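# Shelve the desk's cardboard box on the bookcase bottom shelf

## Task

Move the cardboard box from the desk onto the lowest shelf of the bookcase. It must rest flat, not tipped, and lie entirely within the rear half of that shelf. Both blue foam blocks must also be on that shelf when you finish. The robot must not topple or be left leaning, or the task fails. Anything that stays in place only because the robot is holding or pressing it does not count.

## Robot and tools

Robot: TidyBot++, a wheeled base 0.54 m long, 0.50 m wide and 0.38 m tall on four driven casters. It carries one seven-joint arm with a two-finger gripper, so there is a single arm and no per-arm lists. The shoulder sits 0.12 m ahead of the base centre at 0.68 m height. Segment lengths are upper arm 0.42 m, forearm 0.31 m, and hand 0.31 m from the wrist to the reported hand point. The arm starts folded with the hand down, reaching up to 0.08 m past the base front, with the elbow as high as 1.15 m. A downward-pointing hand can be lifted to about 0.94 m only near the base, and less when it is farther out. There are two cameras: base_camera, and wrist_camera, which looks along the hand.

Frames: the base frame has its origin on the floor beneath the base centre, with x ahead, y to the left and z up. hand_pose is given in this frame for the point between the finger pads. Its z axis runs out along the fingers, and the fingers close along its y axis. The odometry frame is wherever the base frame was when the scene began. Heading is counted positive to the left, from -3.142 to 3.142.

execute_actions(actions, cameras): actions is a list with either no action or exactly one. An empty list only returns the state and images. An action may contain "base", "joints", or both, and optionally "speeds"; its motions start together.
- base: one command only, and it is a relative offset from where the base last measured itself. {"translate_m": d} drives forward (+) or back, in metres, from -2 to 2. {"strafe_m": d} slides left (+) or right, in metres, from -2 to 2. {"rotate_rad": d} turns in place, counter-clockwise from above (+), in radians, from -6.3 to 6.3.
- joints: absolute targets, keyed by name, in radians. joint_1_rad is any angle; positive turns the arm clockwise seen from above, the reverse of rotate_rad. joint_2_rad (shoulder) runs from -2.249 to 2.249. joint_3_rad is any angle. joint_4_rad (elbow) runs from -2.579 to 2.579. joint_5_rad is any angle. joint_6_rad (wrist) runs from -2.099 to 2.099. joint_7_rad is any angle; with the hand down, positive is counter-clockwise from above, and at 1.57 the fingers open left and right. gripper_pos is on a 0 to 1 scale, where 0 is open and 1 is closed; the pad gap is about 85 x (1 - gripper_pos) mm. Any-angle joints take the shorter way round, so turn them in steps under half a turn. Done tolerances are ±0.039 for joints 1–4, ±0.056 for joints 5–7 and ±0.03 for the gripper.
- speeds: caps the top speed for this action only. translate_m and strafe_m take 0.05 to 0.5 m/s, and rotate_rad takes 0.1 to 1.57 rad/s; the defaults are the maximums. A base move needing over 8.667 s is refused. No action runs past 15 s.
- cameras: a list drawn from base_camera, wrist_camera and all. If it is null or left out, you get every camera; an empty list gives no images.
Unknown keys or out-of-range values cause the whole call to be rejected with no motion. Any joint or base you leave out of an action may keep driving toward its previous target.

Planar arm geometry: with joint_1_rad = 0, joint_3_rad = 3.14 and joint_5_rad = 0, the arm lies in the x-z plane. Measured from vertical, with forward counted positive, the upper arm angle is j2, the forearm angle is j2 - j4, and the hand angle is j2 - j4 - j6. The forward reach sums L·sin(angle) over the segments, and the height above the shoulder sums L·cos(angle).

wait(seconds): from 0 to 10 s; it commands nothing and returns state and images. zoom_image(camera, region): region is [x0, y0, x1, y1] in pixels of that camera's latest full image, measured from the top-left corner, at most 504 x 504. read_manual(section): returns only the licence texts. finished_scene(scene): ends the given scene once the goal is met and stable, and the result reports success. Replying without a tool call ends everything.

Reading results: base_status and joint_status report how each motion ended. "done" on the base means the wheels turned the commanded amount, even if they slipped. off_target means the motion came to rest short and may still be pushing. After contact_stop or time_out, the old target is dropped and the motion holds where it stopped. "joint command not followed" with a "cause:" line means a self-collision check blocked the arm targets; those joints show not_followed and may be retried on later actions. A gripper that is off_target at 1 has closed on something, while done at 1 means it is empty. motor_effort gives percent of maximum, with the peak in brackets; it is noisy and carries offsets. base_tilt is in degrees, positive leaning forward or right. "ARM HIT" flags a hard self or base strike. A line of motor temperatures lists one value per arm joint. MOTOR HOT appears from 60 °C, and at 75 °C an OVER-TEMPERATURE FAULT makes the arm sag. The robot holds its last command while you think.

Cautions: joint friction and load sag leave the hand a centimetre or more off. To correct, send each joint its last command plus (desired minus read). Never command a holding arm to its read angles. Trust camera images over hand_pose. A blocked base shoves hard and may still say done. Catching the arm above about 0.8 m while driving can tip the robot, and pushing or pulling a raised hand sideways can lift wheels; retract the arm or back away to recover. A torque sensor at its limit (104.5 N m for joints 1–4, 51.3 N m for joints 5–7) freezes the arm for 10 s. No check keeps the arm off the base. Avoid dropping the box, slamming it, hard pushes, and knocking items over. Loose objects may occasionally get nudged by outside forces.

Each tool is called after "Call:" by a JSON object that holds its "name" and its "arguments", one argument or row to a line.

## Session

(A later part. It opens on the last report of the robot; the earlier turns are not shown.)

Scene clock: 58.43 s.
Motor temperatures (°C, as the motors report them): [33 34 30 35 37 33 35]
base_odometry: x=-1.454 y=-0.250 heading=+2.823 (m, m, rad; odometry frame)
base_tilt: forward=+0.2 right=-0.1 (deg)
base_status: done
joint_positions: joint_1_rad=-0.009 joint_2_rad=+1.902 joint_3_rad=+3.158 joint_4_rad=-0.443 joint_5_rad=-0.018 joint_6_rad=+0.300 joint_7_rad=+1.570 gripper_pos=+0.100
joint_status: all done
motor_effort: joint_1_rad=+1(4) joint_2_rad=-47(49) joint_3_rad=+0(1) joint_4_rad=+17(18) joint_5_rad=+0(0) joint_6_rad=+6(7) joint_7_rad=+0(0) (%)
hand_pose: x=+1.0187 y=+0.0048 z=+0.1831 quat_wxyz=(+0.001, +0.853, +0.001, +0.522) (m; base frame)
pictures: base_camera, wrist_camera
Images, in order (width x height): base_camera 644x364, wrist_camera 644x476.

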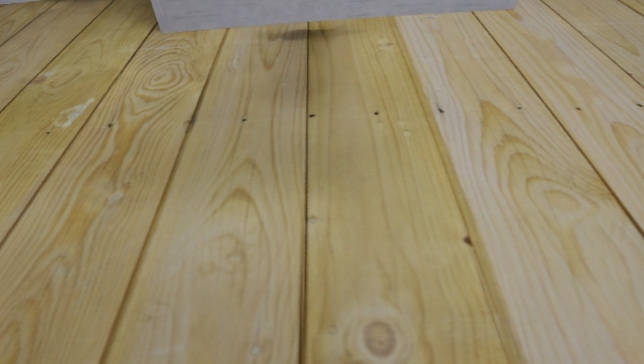

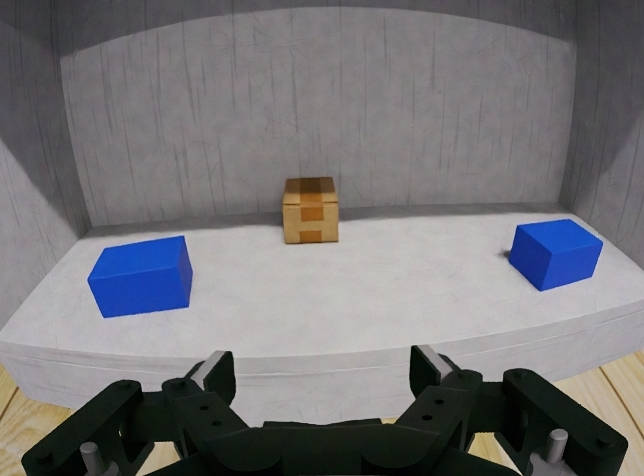

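Call:
{"name": "finished_scene", "arguments": {
  "scene": 1
}}

The scene is finished: the task was done.


## Next scene

The same job, from a new start.

Call:
{"name": "execute_actions", "arguments": {
  "actions": []
}}

Scene clock: 0.00 s.
Motor temperatures (°C, as the motors report them): [33 34 30 35 36 33 35]
base_odometry: x=+0.000 y=+0.000 heading=+0.000 (m, m, rad; odometry frame)
base_tilt: forward=+0.2 right=-0.1 (deg)
base_status: not commanded
joint_positions: joint_1_rad=-0.039 joint_2_rad=-0.391 joint_3_rad=+3.198 joint_4_rad=-2.536 joint_5_rad=+0.043 joint_6_rad=-0.883 joint_7_rad=+1.550 gripper_pos=+0.000
joint_status: not commanded
motor_effort: joint_1_rad=+1 joint_2_rad=-1 joint_3_rad=+1 joint_4_rad=+15 joint_5_rad=+0 joint_6_rad=+0 joint_7_rad=+0 (%)
hand_pose: x=+0.2583 y=-0.0089 z=+0.5909 quat_wxyz=(+0.007, +0.998, -0.005, +0.057) (m; base frame)
pictures: base_camera, wrist_camera
Images, in order (width x height): base_camera 644x364, wrist_camera 644x476.

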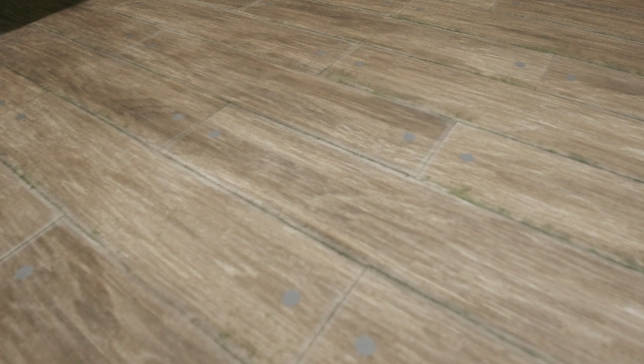

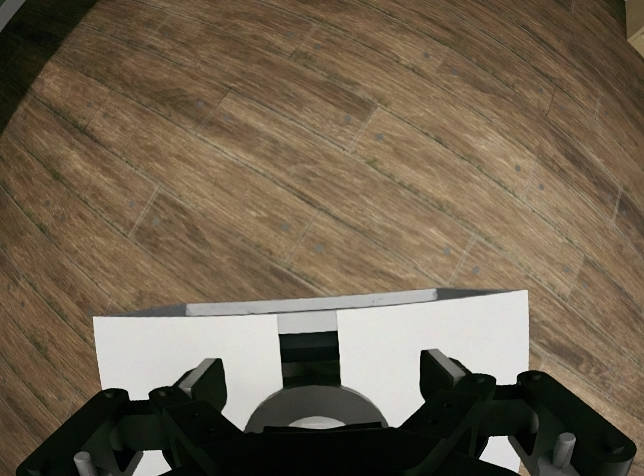

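Call:
{"name": "execute_actions", "arguments": {
  "actions": [
    {"joints":{"joint_1_rad":0,"joint_2_rad":-0.6,"joint_3_rad":3.13,"joint_4_rad":-1.6,"joint_5_rad":-0.03,"joint_6_rad":-1.1,"joint_7_rad":1.59}}
  ],
  "cameras": ["wrist_camera"]
}}

Call:
{"name": "execute_actions", "arguments": {
  "actions": [
    {"base":{"rotate_rad":-2.1}}
  ],
  "cameras": ["wrist_camera"]
}}

Scene clock: 2.83 s.
Motor temperatures (°C, as the motors report them): [33 34 30 35 36 33 35]
base_odometry: x=+0.000 y=+0.000 heading=+0.000 (m, m, rad; odometry frame)
base_tilt: forward=+0.2 right=-0.1 (deg)
base_status: not commanded
joint_positions: joint_1_rad=-0.017 joint_2_rad=-0.591 joint_3_rad=+3.150 joint_4_rad=-1.609 joint_5_rad=+0.020 joint_6_rad=-1.077 joint_7_rad=+1.569 gripper_pos=+0.000
joint_status: all done
motor_effort: joint_1_rad=+1(1) joint_2_rad=+1(5) joint_3_rad=+1(1) joint_4_rad=+19(20) joint_5_rad=+0(1) joint_6_rad=+5(6) joint_7_rad=+0(0) (%)
hand_pose: x=+0.4218 y=-0.0025 z=+1.0403 quat_wxyz=(+0.005, +0.866, +0.002, +0.499) (m; base frame)
pictures: wrist_camera
Images, in order (width x height): wrist_camera 644x476.

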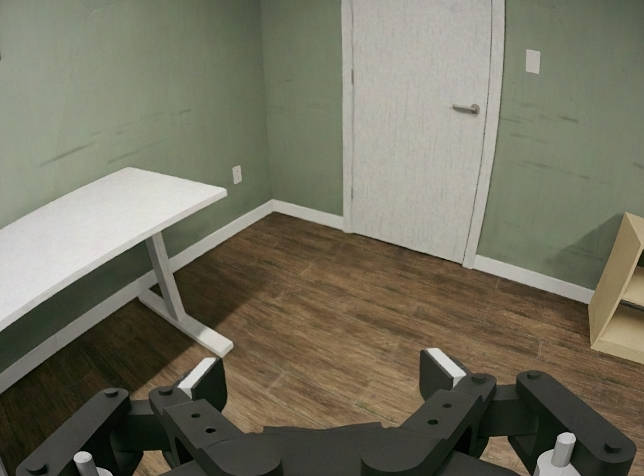

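Scene clock: 5.47 s.
Motor temperatures (°C, as the motors report them): [33 34 30 35 36 33 35]
base_odometry: x=+0.000 y=+0.000 heading=-2.099 (m, m, rad; odometry frame)
base_tilt: forward=+0.2 right=-0.1 (deg)
base_status: done
joint_positions: joint_1_rad=-0.014 joint_2_rad=-0.591 joint_3_rad=+3.145 joint_4_rad=-1.609 joint_5_rad=+0.016 joint_6_rad=-1.078 joint_7_rad=+1.569 gripper_pos=+0.000
joint_status: not commanded
motor_effort: joint_1_rad=+2(2) joint_2_rad=+1(1) joint_3_rad=+1(2) joint_4_rad=+19(20) joint_5_rad=+0(1) joint_6_rad=+5(5) joint_7_rad=+0(0) (%)
hand_pose: x=+0.4216 y=-0.0004 z=+1.0401 quat_wxyz=(+0.004, +0.867, +0.003, +0.499) (m; base frame)
pictures: wrist_camera
Images, in order (width x height): wrist_camera 644x476.

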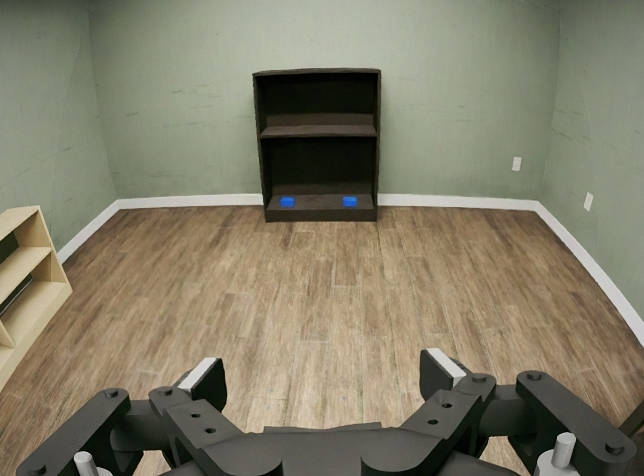

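Call:
{"name": "execute_actions", "arguments": {
  "actions": [
    {"base":{"rotate_rad":3.11}}
  ]
}}

Scene clock: 9.17 s.
Motor temperatures (°C, as the motors report them): [33 34 30 35 36 33 35]
base_odometry: x=+0.000 y=+0.000 heading=+1.010 (m, m, rad; odometry frame)
base_tilt: forward=+0.2 right=-0.1 (deg)
base_status: done
joint_positions: joint_1_rad=-0.011 joint_2_rad=-0.591 joint_3_rad=+3.142 joint_4_rad=-1.609 joint_5_rad=+0.016 joint_6_rad=-1.078 joint_7_rad=+1.569 gripper_pos=+0.000
joint_status: not commanded
motor_effort: joint_1_rad=+2(2) joint_2_rad=+1(1) joint_3_rad=+1(2) joint_4_rad=+19(20) joint_5_rad=+0(1) joint_6_rad=+6(6) joint_7_rad=+0(0) (%)
hand_pose: x=+0.4215 y=+0.0002 z=+1.0401 quat_wxyz=(+0.005, +0.867, +0.004, +0.499) (m; base frame)
pictures: base_camera, wrist_camera
Images, in order (width x height): base_camera 644x364, wrist_camera 644x476.

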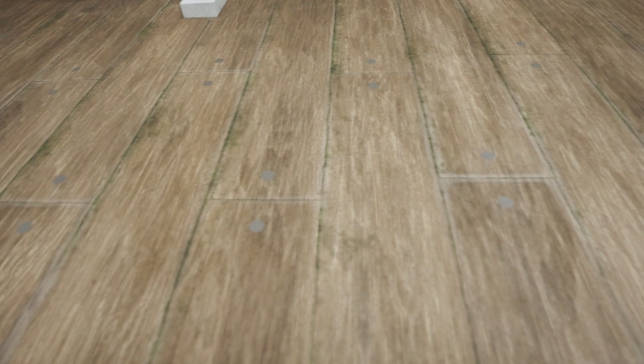

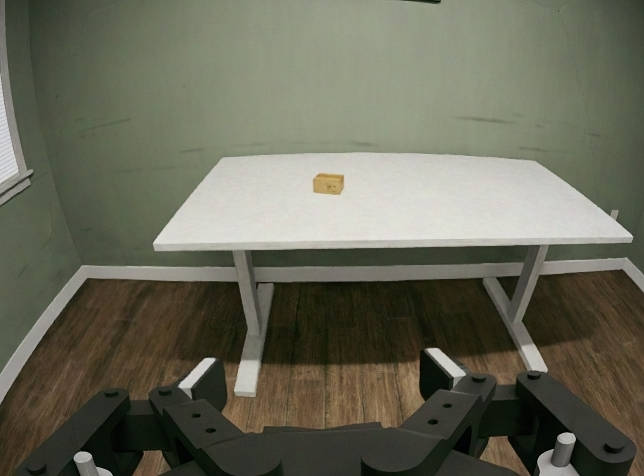

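Call:
{"name": "execute_actions", "arguments": {
  "actions": [
    {"base":{"translate_m":0.55},"joints":{"joint_2_rad":0.3,"joint_4_rad":-0.9,"joint_6_rad":-1.4}}
  ]
}}

Scene clock: 12.00 s.
Motor temperatures (°C, as the motors report them): [33 34 30 35 37 33 35]
base_odometry: x=+0.292 y=+0.466 heading=+1.011 (m, m, rad; odometry frame)
base_tilt: forward=+0.2 right=-0.1 (deg)
base_status: done
joint_positions: joint_1_rad=-0.011 joint_2_rad=+0.307 joint_3_rad=+3.142 joint_4_rad=-0.915 joint_5_rad=+0.016 joint_6_rad=-1.378 joint_7_rad=+1.569 gripper_pos=+0.000
joint_status: all done
motor_effort: joint_1_rad=+2(1) joint_2_rad=-27(30) joint_3_rad=+0(2) joint_4_rad=+19(21) joint_5_rad=+0(0) joint_6_rad=+3(6) joint_7_rad=+0(0) (%)
hand_pose: x=+0.7023 y=+0.0029 z=+0.9238 quat_wxyz=(+0.006, +0.963, +0.004, +0.268) (m; base frame)
pictures: base_camera, wrist_camera
Images, in order (width x height): base_camera 644x364, wrist_camera 644x476.

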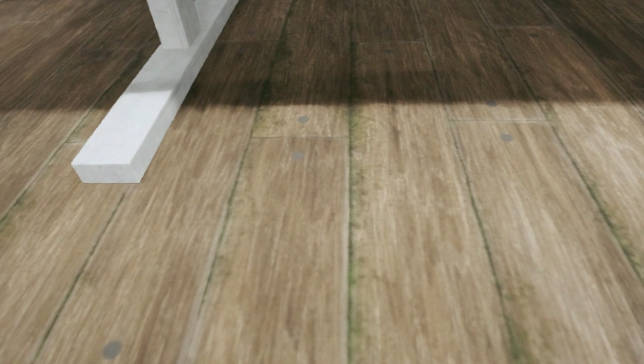

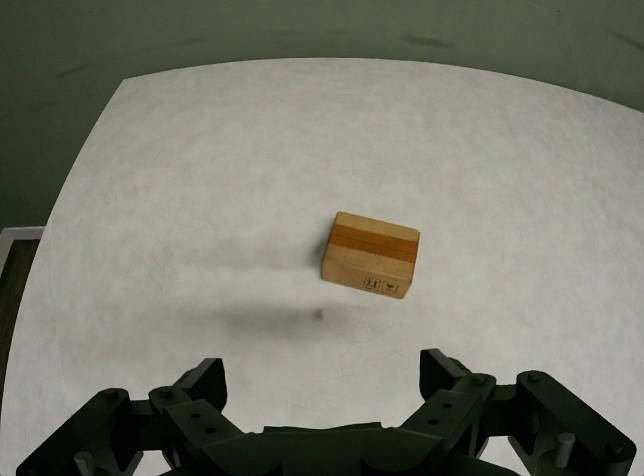

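Call:
{"name": "execute_actions", "arguments": {
  "actions": [
    {"base":{"strafe_m":-0.055},"joints":{"joint_7_rad":2.9}}
  ],
  "cameras": []
}}

Call:
{"name": "execute_actions", "arguments": {
  "actions": [
    {"base":{"translate_m":0.2},"joints":{"joint_2_rad":0.625,"joint_4_rad":-0.47,"joint_6_rad":-2.05}}
  ]
}}

Scene clock: 14.27 s.
Motor temperatures (°C, as the motors report them): [33 34 30 35 37 33 35]
base_odometry: x=+0.339 y=+0.437 heading=+1.011 (m, m, rad; odometry frame)
base_tilt: forward=+0.2 right=-0.1 (deg)
base_status: done
joint_positions: joint_1_rad=+0.001 joint_2_rad=+0.307 joint_3_rad=+3.141 joint_4_rad=-0.914 joint_5_rad=+0.014 joint_6_rad=-1.379 joint_7_rad=+2.900 gripper_pos=+0.000
joint_status: all done
motor_effort: joint_1_rad=+2(4) joint_2_rad=-28(29) joint_3_rad=+0(1) joint_4_rad=+19(19) joint_5_rad=+0(1) joint_6_rad=+3(3) joint_7_rad=+0(0) (%)
hand_pose: x=+0.7021 y=-0.0033 z=+0.9241 quat_wxyz=(+0.171, +0.759, +0.593, +0.206) (m; base frame)
pictures: none
No camera images: the call's "cameras" was empty. Leave "cameras" out to get every camera's image.

Scene clock: 16.17 s.
Motor temperatures (°C, as the motors report them): [33 34 30 35 37 33 35]
base_odometry: x=+0.445 y=+0.607 heading=+1.011 (m, m, rad; odometry frame)
base_tilt: forward=+0.2 right=-0.1 (deg)
base_status: done
joint_positions: joint_1_rad=+0.001 joint_2_rad=+0.626 joint_3_rad=+3.141 joint_4_rad=-0.483 joint_5_rad=+0.014 joint_6_rad=-2.029 joint_7_rad=+2.900 gripper_pos=+0.000
joint_status: all done
motor_effort: joint_1_rad=+1(3) joint_2_rad=-34(39) joint_3_rad=+0(0) joint_4_rad=+15(19) joint_5_rad=+0(1) joint_6_rad=-1(3) joint_7_rad=+0(0) (%)
hand_pose: x=+0.6482 y=-0.0030 z=+0.8515 quat_wxyz=(+0.006, +0.789, +0.614, -0.002) (m; base frame)
pictures: base_camera, wrist_camera
Images, in order (width x height): base_camera 644x364, wrist_camera 644x476.

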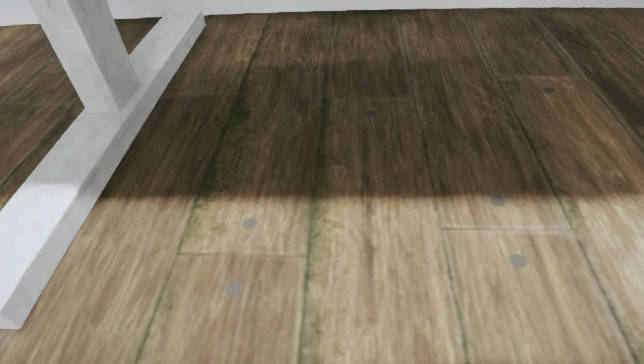

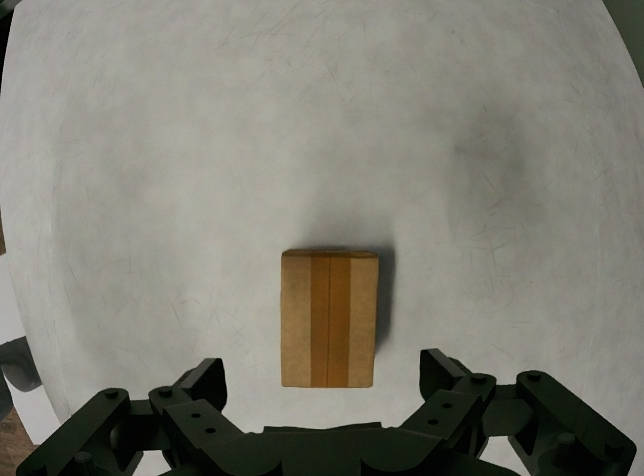

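Call:
{"name": "execute_actions", "arguments": {
  "actions": [
    {"joints":{"joint_2_rad":0.555,"joint_4_rad":-0.86,"joint_6_rad":-1.71}}
  ],
  "cameras": ["wrist_camera"]
}}

Call:
{"name": "execute_actions", "arguments": {
  "actions": [
    {"joints":{"gripper_pos":1}}
  ],
  "cameras": ["wrist_camera"]
}}

Scene clock: 18.30 s.
Motor temperatures (°C, as the motors report them): [33 34 30 35 37 33 35]
base_odometry: x=+0.445 y=+0.607 heading=+1.011 (m, m, rad; odometry frame)
base_tilt: forward=+0.2 right=-0.1 (deg)
base_status: not commanded
joint_positions: joint_1_rad=+0.001 joint_2_rad=+0.569 joint_3_rad=+3.141 joint_4_rad=-0.849 joint_5_rad=+0.014 joint_6_rad=-1.731 joint_7_rad=+2.900 gripper_pos=+0.000
joint_status: all done
motor_effort: joint_1_rad=+2(2) joint_2_rad=-34(34) joint_3_rad=+0(0) joint_4_rad=+17(17) joint_5_rad=+0(0) joint_6_rad=-1(1) joint_7_rad=+0(0) (%)
hand_pose: x=+0.6540 y=-0.0033 z=+0.7729 quat_wxyz=(+0.003, +0.788, +0.616, -0.007) (m; base frame)
pictures: wrist_camera
Images, in order (width x height): wrist_camera 644x476.

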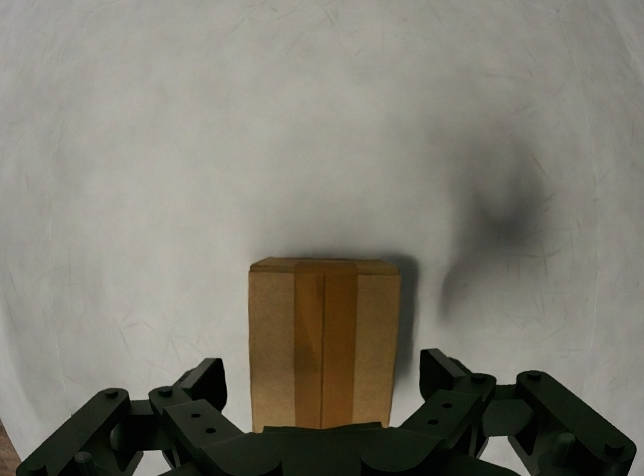

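Scene clock: 19.40 s.
Motor temperatures (°C, as the motors report them): [33 34 30 35 37 33 35]
base_odometry: x=+0.445 y=+0.607 heading=+1.011 (m, m, rad; odometry frame)
base_tilt: forward=+0.2 right=-0.1 (deg)
base_status: not commanded
joint_positions: joint_1_rad=+0.001 joint_2_rad=+0.562 joint_3_rad=+3.141 joint_4_rad=-0.852 joint_5_rad=+0.014 joint_6_rad=-1.731 joint_7_rad=+2.900 gripper_pos=+0.366
joint_status: gripper_pos off_target (ended at +0.366, target +1.000)
motor_effort: joint_1_rad=+1(2) joint_2_rad=-34(35) joint_3_rad=+0(0) joint_4_rad=+17(17) joint_5_rad=+0(0) joint_6_rad=-1(1) joint_7_rad=+0(0) (%)
hand_pose: x=+0.6526 y=-0.0033 z=+0.7758 quat_wxyz=(+0.004, +0.788, +0.616, -0.006) (m; base frame)
pictures: wrist_camera
Images, in order (width x height): wrist_camera 644x476.

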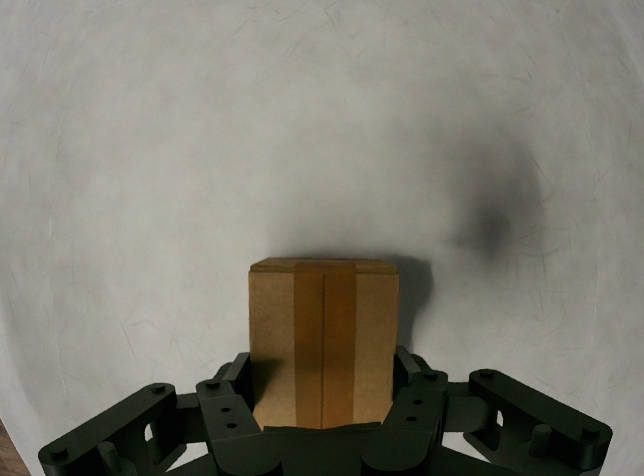

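Call:
{"name": "execute_actions", "arguments": {
  "actions": [
    {"joints":{"joint_2_rad":0.535,"joint_7_rad":1.565}}
  ],
  "cameras": []
}}

Call:
{"name": "execute_actions", "arguments": {
  "actions": [
    {"joints":{"joint_2_rad":0.565}}
  ],
  "cameras": []
}}

Call:
{"name": "execute_actions", "arguments": {
  "actions": [
    {"joints":{"gripper_pos":0}}
  ],
  "cameras": ["wrist_camera"]
}}

Call:
{"name": "execute_actions", "arguments": {
  "actions": [
    {"joints":{"joint_2_rad":0.17,"joint_4_rad":-1.47,"joint_6_rad":-1.0}}
  ],
  "cameras": ["wrist_camera"]
}}

Call:
{"name": "execute_actions", "arguments": {
  "actions": [
    {"joints":{"joint_2_rad":-0.01,"joint_4_rad":-2.04,"joint_6_rad":-0.135}}
  ],
  "cameras": ["wrist_camera"]
}}

Scene clock: 21.67 s.
Motor temperatures (°C, as the motors report them): [33 34 30 35 37 33 35]
base_odometry: x=+0.445 y=+0.607 heading=+1.011 (m, m, rad; odometry frame)
base_tilt: forward=+0.2 right=-0.1 (deg)
base_status: not commanded
joint_positions: joint_1_rad=+0.001 joint_2_rad=+0.554 joint_3_rad=+3.141 joint_4_rad=-0.852 joint_5_rad=+0.014 joint_6_rad=-1.731 joint_7_rad=+1.565 gripper_pos=+0.366
joint_status: all done
motor_effort: joint_1_rad=+2(1) joint_2_rad=-34(34) joint_3_rad=+0(0) joint_4_rad=+17(17) joint_5_rad=+0(0) joint_6_rad=-1(1) joint_7_rad=+0(0) (%)
hand_pose: x=+0.6518 y=-0.0033 z=+0.7801 quat_wxyz=(+0.007, +1.000, -0.004, +0.002) (m; base frame)
pictures: none
No camera images: the call's "cameras" was empty. Leave "cameras" out to get every camera's image.

Scene clock: 22.33 s.
Motor temperatures (°C, as the motors report them): [33 34 30 35 37 33 35]
base_odometry: x=+0.445 y=+0.607 heading=+1.011 (m, m, rad; odometry frame)
base_tilt: forward=+0.2 right=-0.1 (deg)
base_status: not commanded
joint_positions: joint_1_rad=+0.001 joint_2_rad=+0.563 joint_3_rad=+3.141 joint_4_rad=-0.852 joint_5_rad=+0.014 joint_6_rad=-1.731 joint_7_rad=+1.565 gripper_pos=+0.366
joint_status: all done
motor_effort: joint_1_rad=+2(2) joint_2_rad=-33(35) joint_3_rad=+0(0) joint_4_rad=+17(18) joint_5_rad=+0(0) joint_6_rad=-1(1) joint_7_rad=+0(0) (%)
hand_pose: x=+0.6527 y=-0.0033 z=+0.7750 quat_wxyz=(+0.007, +1.000, -0.004, -0.002) (m; base frame)
pictures: none
No camera images: the call's "cameras" was empty. Leave "cameras" out to get every camera's image.

Scene clock: 23.43 s.
Motor temperatures (°C, as the motors report them): [33 34 30 35 37 33 35]
base_odometry: x=+0.445 y=+0.607 heading=+1.011 (m, m, rad; odometry frame)
base_tilt: forward=+0.2 right=-0.1 (deg)
base_status: not commanded
joint_positions: joint_1_rad=+0.001 joint_2_rad=+0.563 joint_3_rad=+3.141 joint_4_rad=-0.852 joint_5_rad=+0.014 joint_6_rad=-1.731 joint_7_rad=+1.565 gripper_pos=+0.000
joint_status: all done
motor_effort: joint_1_rad=+2(1) joint_2_rad=-34(34) joint_3_rad=+0(0) joint_4_rad=+17(17) joint_5_rad=+0(0) joint_6_rad=+0(1) joint_7_rad=+0(0) (%)
hand_pose: x=+0.6527 y=-0.0033 z=+0.7750 quat_wxyz=(+0.007, +1.000, -0.004, -0.002) (m; base frame)
pictures: wrist_camera
Images, in order (width x height): wrist_camera 644x476.

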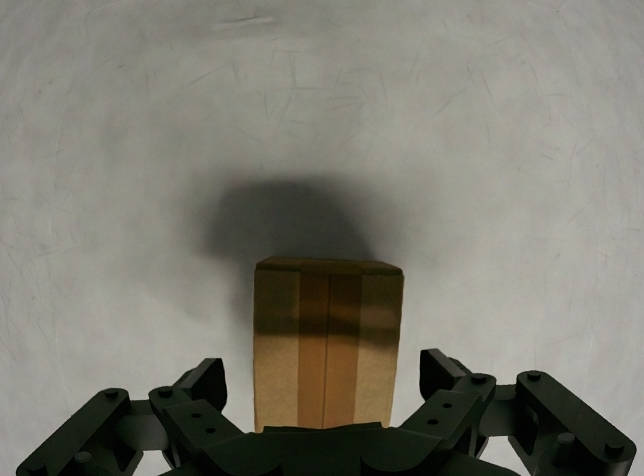

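Scene clock: 25.27 s.
Motor temperatures (°C, as the motors report them): [33 34 30 35 37 33 35]
base_odometry: x=+0.445 y=+0.607 heading=+1.011 (m, m, rad; odometry frame)
base_tilt: forward=+0.2 right=-0.1 (deg)
base_status: not commanded
joint_positions: joint_1_rad=+0.001 joint_2_rad=+0.179 joint_3_rad=+3.141 joint_4_rad=-1.457 joint_5_rad=+0.014 joint_6_rad=-1.021 joint_7_rad=+1.565 gripper_pos=+0.000
joint_status: all done
motor_effort: joint_1_rad=+1(1) joint_2_rad=-24(33) joint_3_rad=+0(0) joint_4_rad=+20(20) joint_5_rad=+0(0) joint_6_rad=+4(3) joint_7_rad=+0(0) (%)
hand_pose: x=+0.6525 y=-0.0027 z=+0.7996 quat_wxyz=(+0.006, +0.971, -0.001, +0.240) (m; base frame)
pictures: wrist_camera
Images, in order (width x height): wrist_camera 644x476.

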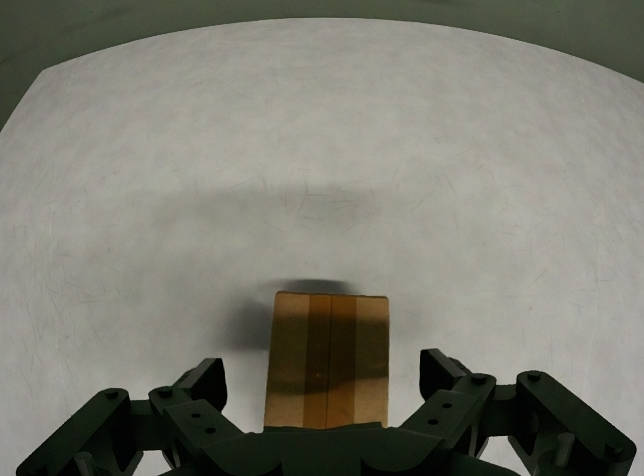

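Scene clock: 27.07 s.
Motor temperatures (°C, as the motors report them): [33 34 30 35 37 33 35]
base_odometry: x=+0.445 y=+0.607 heading=+1.011 (m, m, rad; odometry frame)
base_tilt: forward=+0.2 right=-0.1 (deg)
base_status: not commanded
joint_positions: joint_1_rad=+0.001 joint_2_rad=+0.002 joint_3_rad=+3.141 joint_4_rad=-2.028 joint_5_rad=+0.014 joint_6_rad=-0.155 joint_7_rad=+1.565 gripper_pos=+0.000
joint_status: all done
motor_effort: joint_1_rad=+1(1) joint_2_rad=-18(23) joint_3_rad=+1(0) joint_4_rad=+20(21) joint_5_rad=+0(0) joint_6_rad=+5(6) joint_7_rad=+0(0) (%)
hand_pose: x=+0.6560 y=+0.0005 z=+0.7835 quat_wxyz=(+0.003, +0.888, +0.003, +0.460) (m; base frame)
pictures: wrist_camera
Images, in order (width x height): wrist_camera 644x476.

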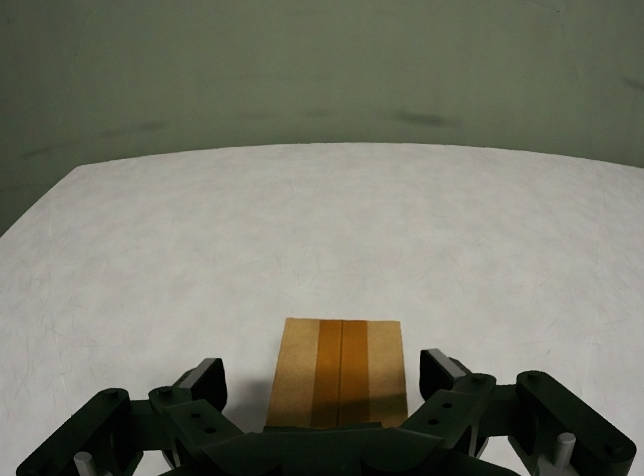

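Call:
{"name": "execute_actions", "arguments": {
  "actions": [
    {"joints":{"joint_1_rad":0.028,"joint_4_rad":-2.075}}
  ],
  "cameras": ["wrist_camera"]
}}

Call:
{"name": "execute_actions", "arguments": {
  "actions": [
    {"joints":{"gripper_pos":1}}
  ],
  "cameras": ["wrist_camera"]
}}

Call:
{"name": "execute_actions", "arguments": {
  "actions": [
    {"joints":{"joint_1_rad":-0.01,"joint_4_rad":-1.85,"joint_6_rad":-0.35}}
  ],
  "cameras": ["wrist_camera"]
}}

Scene clock: 28.23 s.
Motor temperatures (°C, as the motors report them): [33 34 30 35 37 33 35]
base_odometry: x=+0.445 y=+0.607 heading=+1.011 (m, m, rad; odometry frame)
base_tilt: forward=+0.2 right=-0.1 (deg)
base_status: not commanded
joint_positions: joint_1_rad=+0.018 joint_2_rad=+0.002 joint_3_rad=+3.141 joint_4_rad=-2.067 joint_5_rad=+0.014 joint_6_rad=-0.155 joint_7_rad=+1.565 gripper_pos=+0.000
joint_status: all done
motor_effort: joint_1_rad=+1(3) joint_2_rad=-18(18) joint_3_rad=+1(1) joint_4_rad=+19(20) joint_5_rad=+0(0) joint_6_rad=+6(5) joint_7_rad=+0(0) (%)
hand_pose: x=+0.6432 y=-0.0085 z=+0.7635 quat_wxyz=(+0.007, +0.896, -0.004, +0.443) (m; base frame)
pictures: wrist_camera
Images, in order (width x height): wrist_camera 644x476.

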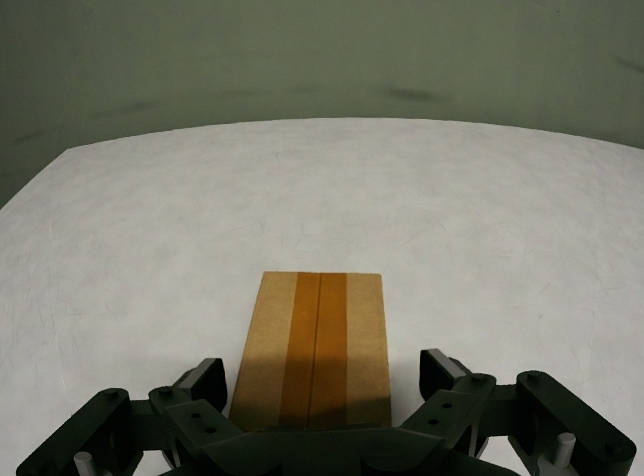

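Scene clock: 29.33 s.
Motor temperatures (°C, as the motors report them): [33 34 30 35 37 33 35]
base_odometry: x=+0.445 y=+0.607 heading=+1.011 (m, m, rad; odometry frame)
base_tilt: forward=+0.2 right=-0.1 (deg)
base_status: not commanded
joint_positions: joint_1_rad=+0.018 joint_2_rad=+0.001 joint_3_rad=+3.141 joint_4_rad=-2.067 joint_5_rad=+0.014 joint_6_rad=-0.154 joint_7_rad=+1.565 gripper_pos=+0.351
joint_status: gripper_pos off_target (ended at +0.351, target +1.000)
motor_effort: joint_1_rad=+1(2) joint_2_rad=-19(19) joint_3_rad=+1(1) joint_4_rad=+20(20) joint_5_rad=+0(0) joint_6_rad=+5(6) joint_7_rad=+0(0) (%)
hand_pose: x=+0.6432 y=-0.0085 z=+0.7640 quat_wxyz=(+0.007, +0.896, -0.004, +0.444) (m; base frame)
pictures: wrist_camera
Images, in order (width x height): wrist_camera 644x476.

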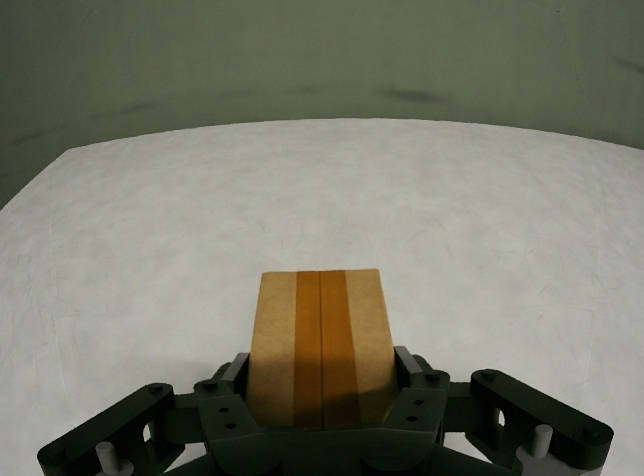

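Scene clock: 30.60 s.
Motor temperatures (°C, as the motors report them): [33 34 30 35 37 33 35]
base_odometry: x=+0.445 y=+0.607 heading=+1.011 (m, m, rad; odometry frame)
base_tilt: forward=+0.2 right=-0.1 (deg)
base_status: not commanded
joint_positions: joint_1_rad=+0.005 joint_2_rad=+0.001 joint_3_rad=+3.141 joint_4_rad=-1.863 joint_5_rad=+0.014 joint_6_rad=-0.332 joint_7_rad=+1.565 gripper_pos=+0.351
joint_status: all done
motor_effort: joint_1_rad=+1(1) joint_2_rad=-20(20) joint_3_rad=+1(0) joint_4_rad=+21(22) joint_5_rad=+0(0) joint_6_rad=+6(5) joint_7_rad=+0(0) (%)
hand_pose: x=+0.6727 y=-0.0028 z=+0.8296 quat_wxyz=(+0.005, +0.890, +0.000, +0.455) (m; base frame)
pictures: wrist_camera
Images, in order (width x height): wrist_camera 644x476.

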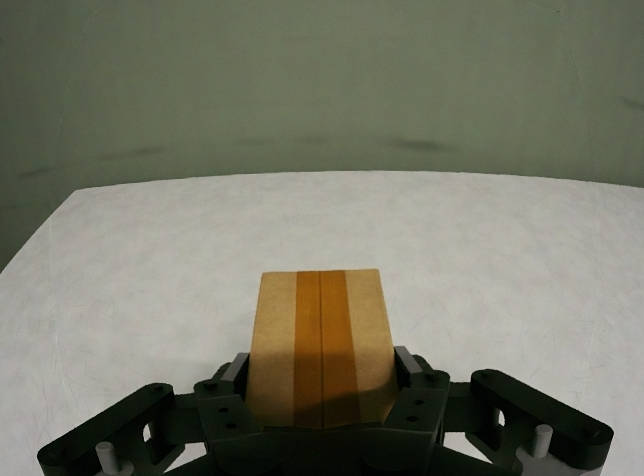

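Call:
{"name": "execute_actions", "arguments": {
  "actions": [
    {"base":{"translate_m":-1.9}}
  ],
  "cameras": []
}}

Call:
{"name": "execute_actions", "arguments": {
  "actions": [
    {"base":{"rotate_rad":-3.14}}
  ],
  "cameras": ["wrist_camera"]
}}

Call:
{"name": "execute_actions", "arguments": {
  "actions": [
    {"joints":{"joint_2_rad":1.8,"joint_4_rad":-0.48,"joint_6_rad":0.09}}
  ]
}}

Scene clock: 36.43 s.
Motor temperatures (°C, as the motors report them): [33 34 30 35 37 33 35]
base_odometry: x=-0.564 y=-1.003 heading=+1.011 (m, m, rad; odometry frame)
base_tilt: forward=+0.2 right=-0.1 (deg)
base_status: done
joint_positions: joint_1_rad=+0.002 joint_2_rad=-0.004 joint_3_rad=+3.140 joint_4_rad=-1.861 joint_5_rad=+0.014 joint_6_rad=-0.337 joint_7_rad=+1.565 gripper_pos=+0.351
joint_status: not commanded
motor_effort: joint_1_rad=+1(3) joint_2_rad=-20(24) joint_3_rad=+0(2) joint_4_rad=+22(23) joint_5_rad=+0(0) joint_6_rad=+6(6) joint_7_rad=-1(0) (%)
hand_pose: x=+0.6717 y=-0.0004 z=+0.8321 quat_wxyz=(+0.004, +0.890, +0.002, +0.456) (m; base frame)
pictures: none
No camera images: the call's "cameras" was empty. Leave "cameras" out to get every camera's image.

Scene clock: 39.73 s.
Motor temperatures (°C, as the motors report them): [33 34 30 35 37 33 35]
base_odometry: x=-0.564 y=-1.003 heading=-2.129 (m, m, rad; odometry frame)
base_tilt: forward=+0.2 right=-0.1 (deg)
base_status: done
joint_positions: joint_1_rad=-0.006 joint_2_rad=-0.004 joint_3_rad=+3.136 joint_4_rad=-1.861 joint_5_rad=+0.014 joint_6_rad=-0.337 joint_7_rad=+1.565 gripper_pos=+0.351
joint_status: not commanded
motor_effort: joint_1_rad=+2(1) joint_2_rad=-20(22) joint_3_rad=+1(2) joint_4_rad=+22(22) joint_5_rad=+0(0) joint_6_rad=+6(5) joint_7_rad=+0(0) (%)
hand_pose: x=+0.6716 y=+0.0059 z=+0.8321 quat_wxyz=(+0.001, +0.890, +0.007, +0.456) (m; base frame)
pictures: wrist_camera
Images, in order (width x height): wrist_camera 644x476.

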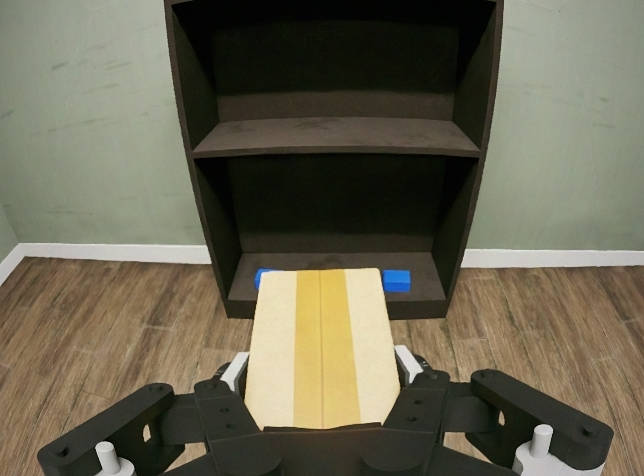

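Scene clock: 42.70 s.
Motor temperatures (°C, as the motors report them): [33 34 30 35 37 33 35]
base_odometry: x=-0.564 y=-1.003 heading=-2.129 (m, m, rad; odometry frame)
base_tilt: forward=+0.2 right=-0.1 (deg)
base_status: not commanded
joint_positions: joint_1_rad=-0.006 joint_2_rad=+1.801 joint_3_rad=+3.136 joint_4_rad=-0.500 joint_5_rad=+0.014 joint_6_rad=+0.063 joint_7_rad=+1.565 gripper_pos=+0.351
joint_status: all done
motor_effort: joint_1_rad=+1(1) joint_2_rad=-49(55) joint_3_rad=+0(0) joint_4_rad=+17(22) joint_5_rad=+0(0) joint_6_rad=+6(6) joint_7_rad=-1(0) (%)
hand_pose: x=+1.0073 y=+0.0081 z=+0.1833 quat_wxyz=(-0.002, +0.900, +0.005, +0.437) (m; base frame)
pictures: base_camera, wrist_camera
Images, in order (width x height): base_camera 644x364, wrist_camera 644x476.

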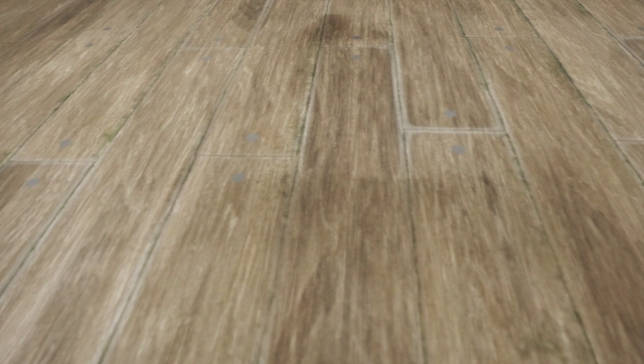

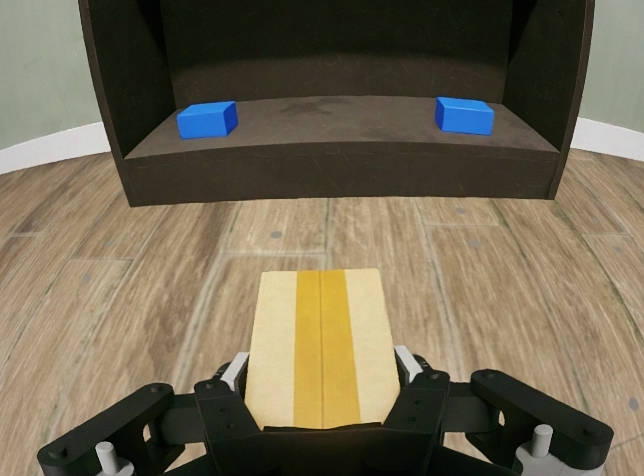

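Call:
{"name": "execute_actions", "arguments": {
  "actions": [
    {"base":{"translate_m":0.5},"speeds":{"translate_m":0.3},"joints":{"joint_6_rad":0.1}}
  ]
}}

Scene clock: 45.57 s.
Motor temperatures (°C, as the motors report them): [33 34 30 35 37 33 35]
base_odometry: x=-0.829 y=-1.427 heading=-2.130 (m, m, rad; odometry frame)
base_tilt: forward=+0.2 right=-0.1 (deg)
base_status: done
joint_positions: joint_1_rad=-0.006 joint_2_rad=+1.803 joint_3_rad=+3.136 joint_4_rad=-0.494 joint_5_rad=+0.014 joint_6_rad=+0.076 joint_7_rad=+1.565 gripper_pos=+0.351
joint_status: all done
motor_effort: joint_1_rad=+1(3) joint_2_rad=-50(51) joint_3_rad=+0(0) joint_4_rad=+18(19) joint_5_rad=+0(0) joint_6_rad=+6(6) joint_7_rad=+0(0) (%)
hand_pose: x=+1.0114 y=+0.0082 z=+0.1881 quat_wxyz=(-0.002, +0.896, +0.005, +0.444) (m; base frame)
pictures: base_camera, wrist_camera
Images, in order (width x height): base_camera 644x364, wrist_camera 644x476.

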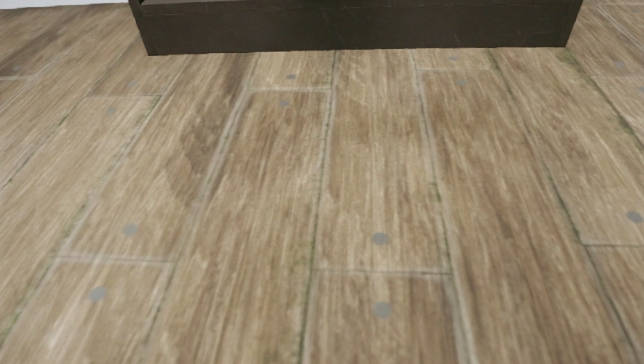

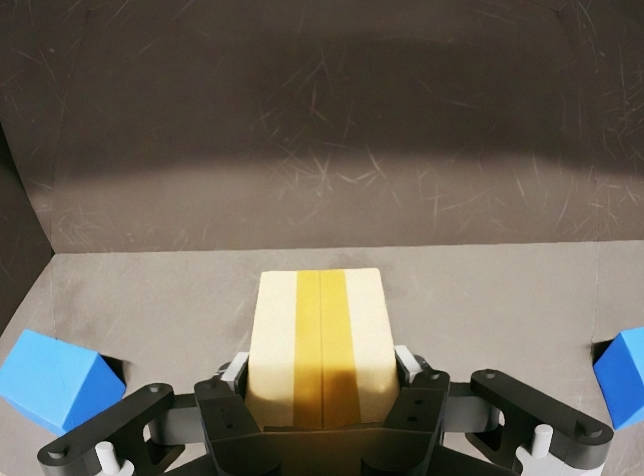

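Call:
{"name": "execute_actions", "arguments": {
  "actions": [
    {"base":{"translate_m":0.11},"speeds":{"translate_m":0.12},"joints":{"joint_2_rad":1.86,"joint_6_rad":0.165}}
  ]
}}

Scene clock: 47.47 s.
Motor temperatures (°C, as the motors report them): [33 34 30 35 37 33 35]
base_odometry: x=-0.888 y=-1.520 heading=-2.131 (m, m, rad; odometry frame)
base_tilt: forward=+0.2 right=-0.1 (deg)
base_status: done
joint_positions: joint_1_rad=-0.006 joint_2_rad=+1.866 joint_3_rad=+3.136 joint_4_rad=-0.491 joint_5_rad=+0.014 joint_6_rad=+0.143 joint_7_rad=+1.565 gripper_pos=+0.351
joint_status: all done
motor_effort: joint_1_rad=+2(3) joint_2_rad=-48(51) joint_3_rad=+0(1) joint_4_rad=+17(18) joint_5_rad=+0(0) joint_6_rad=+6(7) joint_7_rad=+0(0) (%)
hand_pose: x=+0.9930 y=+0.0085 z=+0.1506 quat_wxyz=(-0.002, +0.894, +0.005, +0.448) (m; base frame)
pictures: base_camera, wrist_camera
Images, in order (width x height): base_camera 644x364, wrist_camera 644x476.

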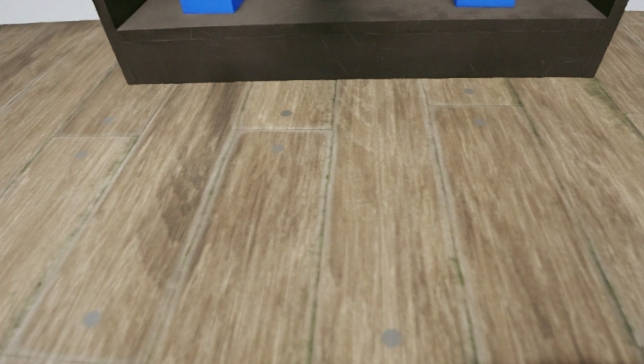

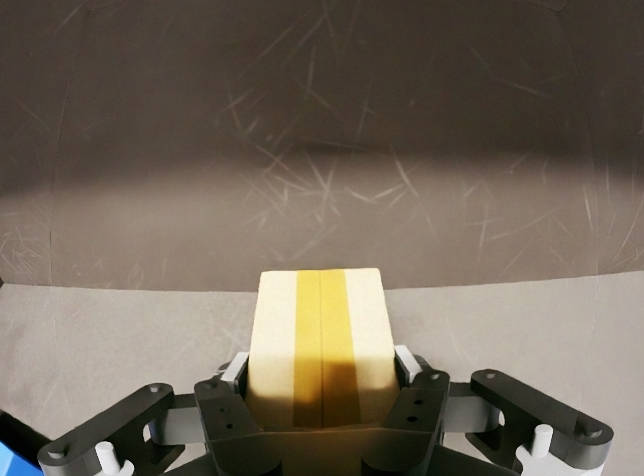

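Call:
{"name": "execute_actions", "arguments": {
  "actions": [
    {"base":{"translate_m":0.025},"speeds":{"translate_m":0.05},"joints":{"joint_2_rad":1.885,"joint_6_rad":0.175}}
  ]
}}

Scene clock: 48.67 s.
Motor temperatures (°C, as the motors report them): [33 34 30 35 37 33 35]
base_odometry: x=-0.902 y=-1.542 heading=-2.131 (m, m, rad; odometry frame)
base_tilt: forward=+0.2 right=-0.1 (deg)
base_status: done
joint_positions: joint_1_rad=-0.006 joint_2_rad=+1.872 joint_3_rad=+3.136 joint_4_rad=-0.488 joint_5_rad=+0.014 joint_6_rad=+0.155 joint_7_rad=+1.565 gripper_pos=+0.351
joint_status: all done
motor_effort: joint_1_rad=+2(2) joint_2_rad=-46(50) joint_3_rad=-1(1) joint_4_rad=+16(18) joint_5_rad=+0(1) joint_6_rad=+5(5) joint_7_rad=+0(0) (%)
hand_pose: x=+0.9927 y=+0.0087 z=+0.1490 quat_wxyz=(-0.002, +0.893, +0.005, +0.451) (m; base frame)
pictures: base_camera, wrist_camera
Images, in order (width x height): base_camera 644x364, wrist_camera 644x476.

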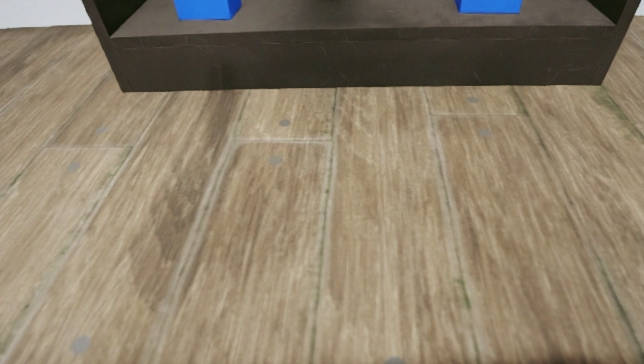

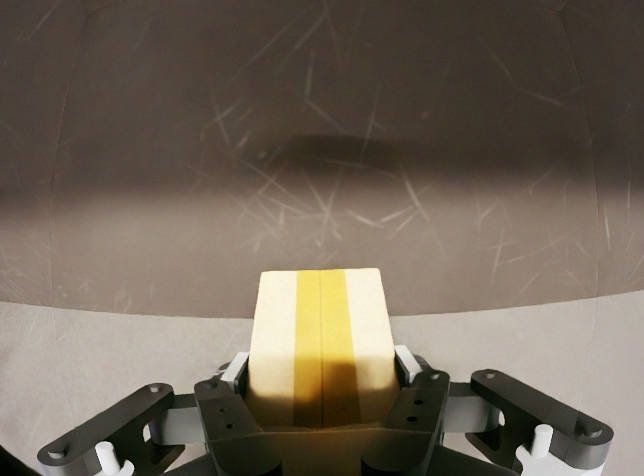

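Call:
{"name": "execute_actions", "arguments": {
  "actions": [
    {"joints":{"gripper_pos":0.1,"joint_2_rad":1.865}}
  ],
  "cameras": ["wrist_camera"]
}}

Call:
{"name": "execute_actions", "arguments": {
  "actions": [
    {"base":{"translate_m":-0.3},"joints":{"joint_2_rad":1.83}}
  ]
}}

Scene clock: 49.97 s.
Motor temperatures (°C, as the motors report them): [33 35 30 35 37 33 35]
base_odometry: x=-0.901 y=-1.542 heading=-2.131 (m, m, rad; odometry frame)
base_tilt: forward=+0.2 right=-0.1 (deg)
base_status: not commanded
joint_positions: joint_1_rad=-0.006 joint_2_rad=+1.871 joint_3_rad=+3.136 joint_4_rad=-0.488 joint_5_rad=+0.014 joint_6_rad=+0.155 joint_7_rad=+1.565 gripper_pos=+0.100
joint_status: all done
motor_effort: joint_1_rad=+1(1) joint_2_rad=-47(49) joint_3_rad=+0(0) joint_4_rad=+16(18) joint_5_rad=+0(0) joint_6_rad=+5(7) joint_7_rad=+0(0) (%)
hand_pose: x=+0.9933 y=+0.0087 z=+0.1501 quat_wxyz=(-0.002, +0.892, +0.005, +0.452) (m; base frame)
pictures: wrist_camera
Images, in order (width x height): wrist_camera 644x476.

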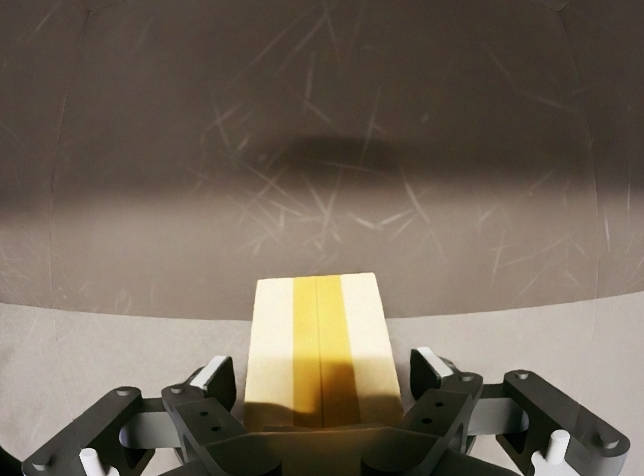

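Scene clock: 51.93 s.
Motor temperatures (°C, as the motors report them): [33 35 30 35 37 33 35]
base_odometry: x=-0.742 y=-1.288 heading=-2.132 (m, m, rad; odometry frame)
base_tilt: forward=+0.2 right=-0.1 (deg)
base_status: done
joint_positions: joint_1_rad=-0.007 joint_2_rad=+1.831 joint_3_rad=+3.136 joint_4_rad=-0.482 joint_5_rad=+0.014 joint_6_rad=+0.157 joint_7_rad=+1.565 gripper_pos=+0.100
joint_status: all done
motor_effort: joint_1_rad=+1(6) joint_2_rad=-47(50) joint_3_rad=+0(1) joint_4_rad=+17(18) joint_5_rad=+0(0) joint_6_rad=+5(6) joint_7_rad=+0(0) (%)
hand_pose: x=+1.0168 y=+0.0098 z=+0.1894 quat_wxyz=(-0.003, +0.881, +0.006, +0.473) (m; base frame)
pictures: base_camera, wrist_camera
Images, in order (width x height): base_camera 644x364, wrist_camera 644x476.

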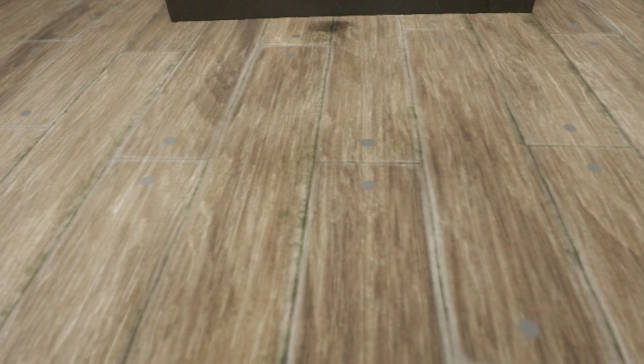

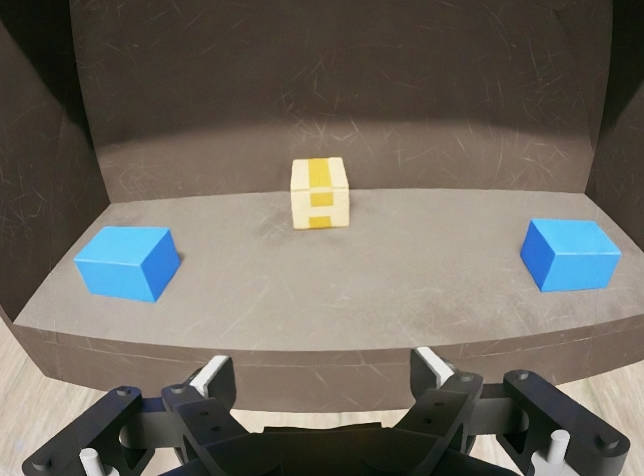

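Call:
{"name": "finished_scene", "arguments": {
  "scene": 2
}}

The scene is finished: the task was done.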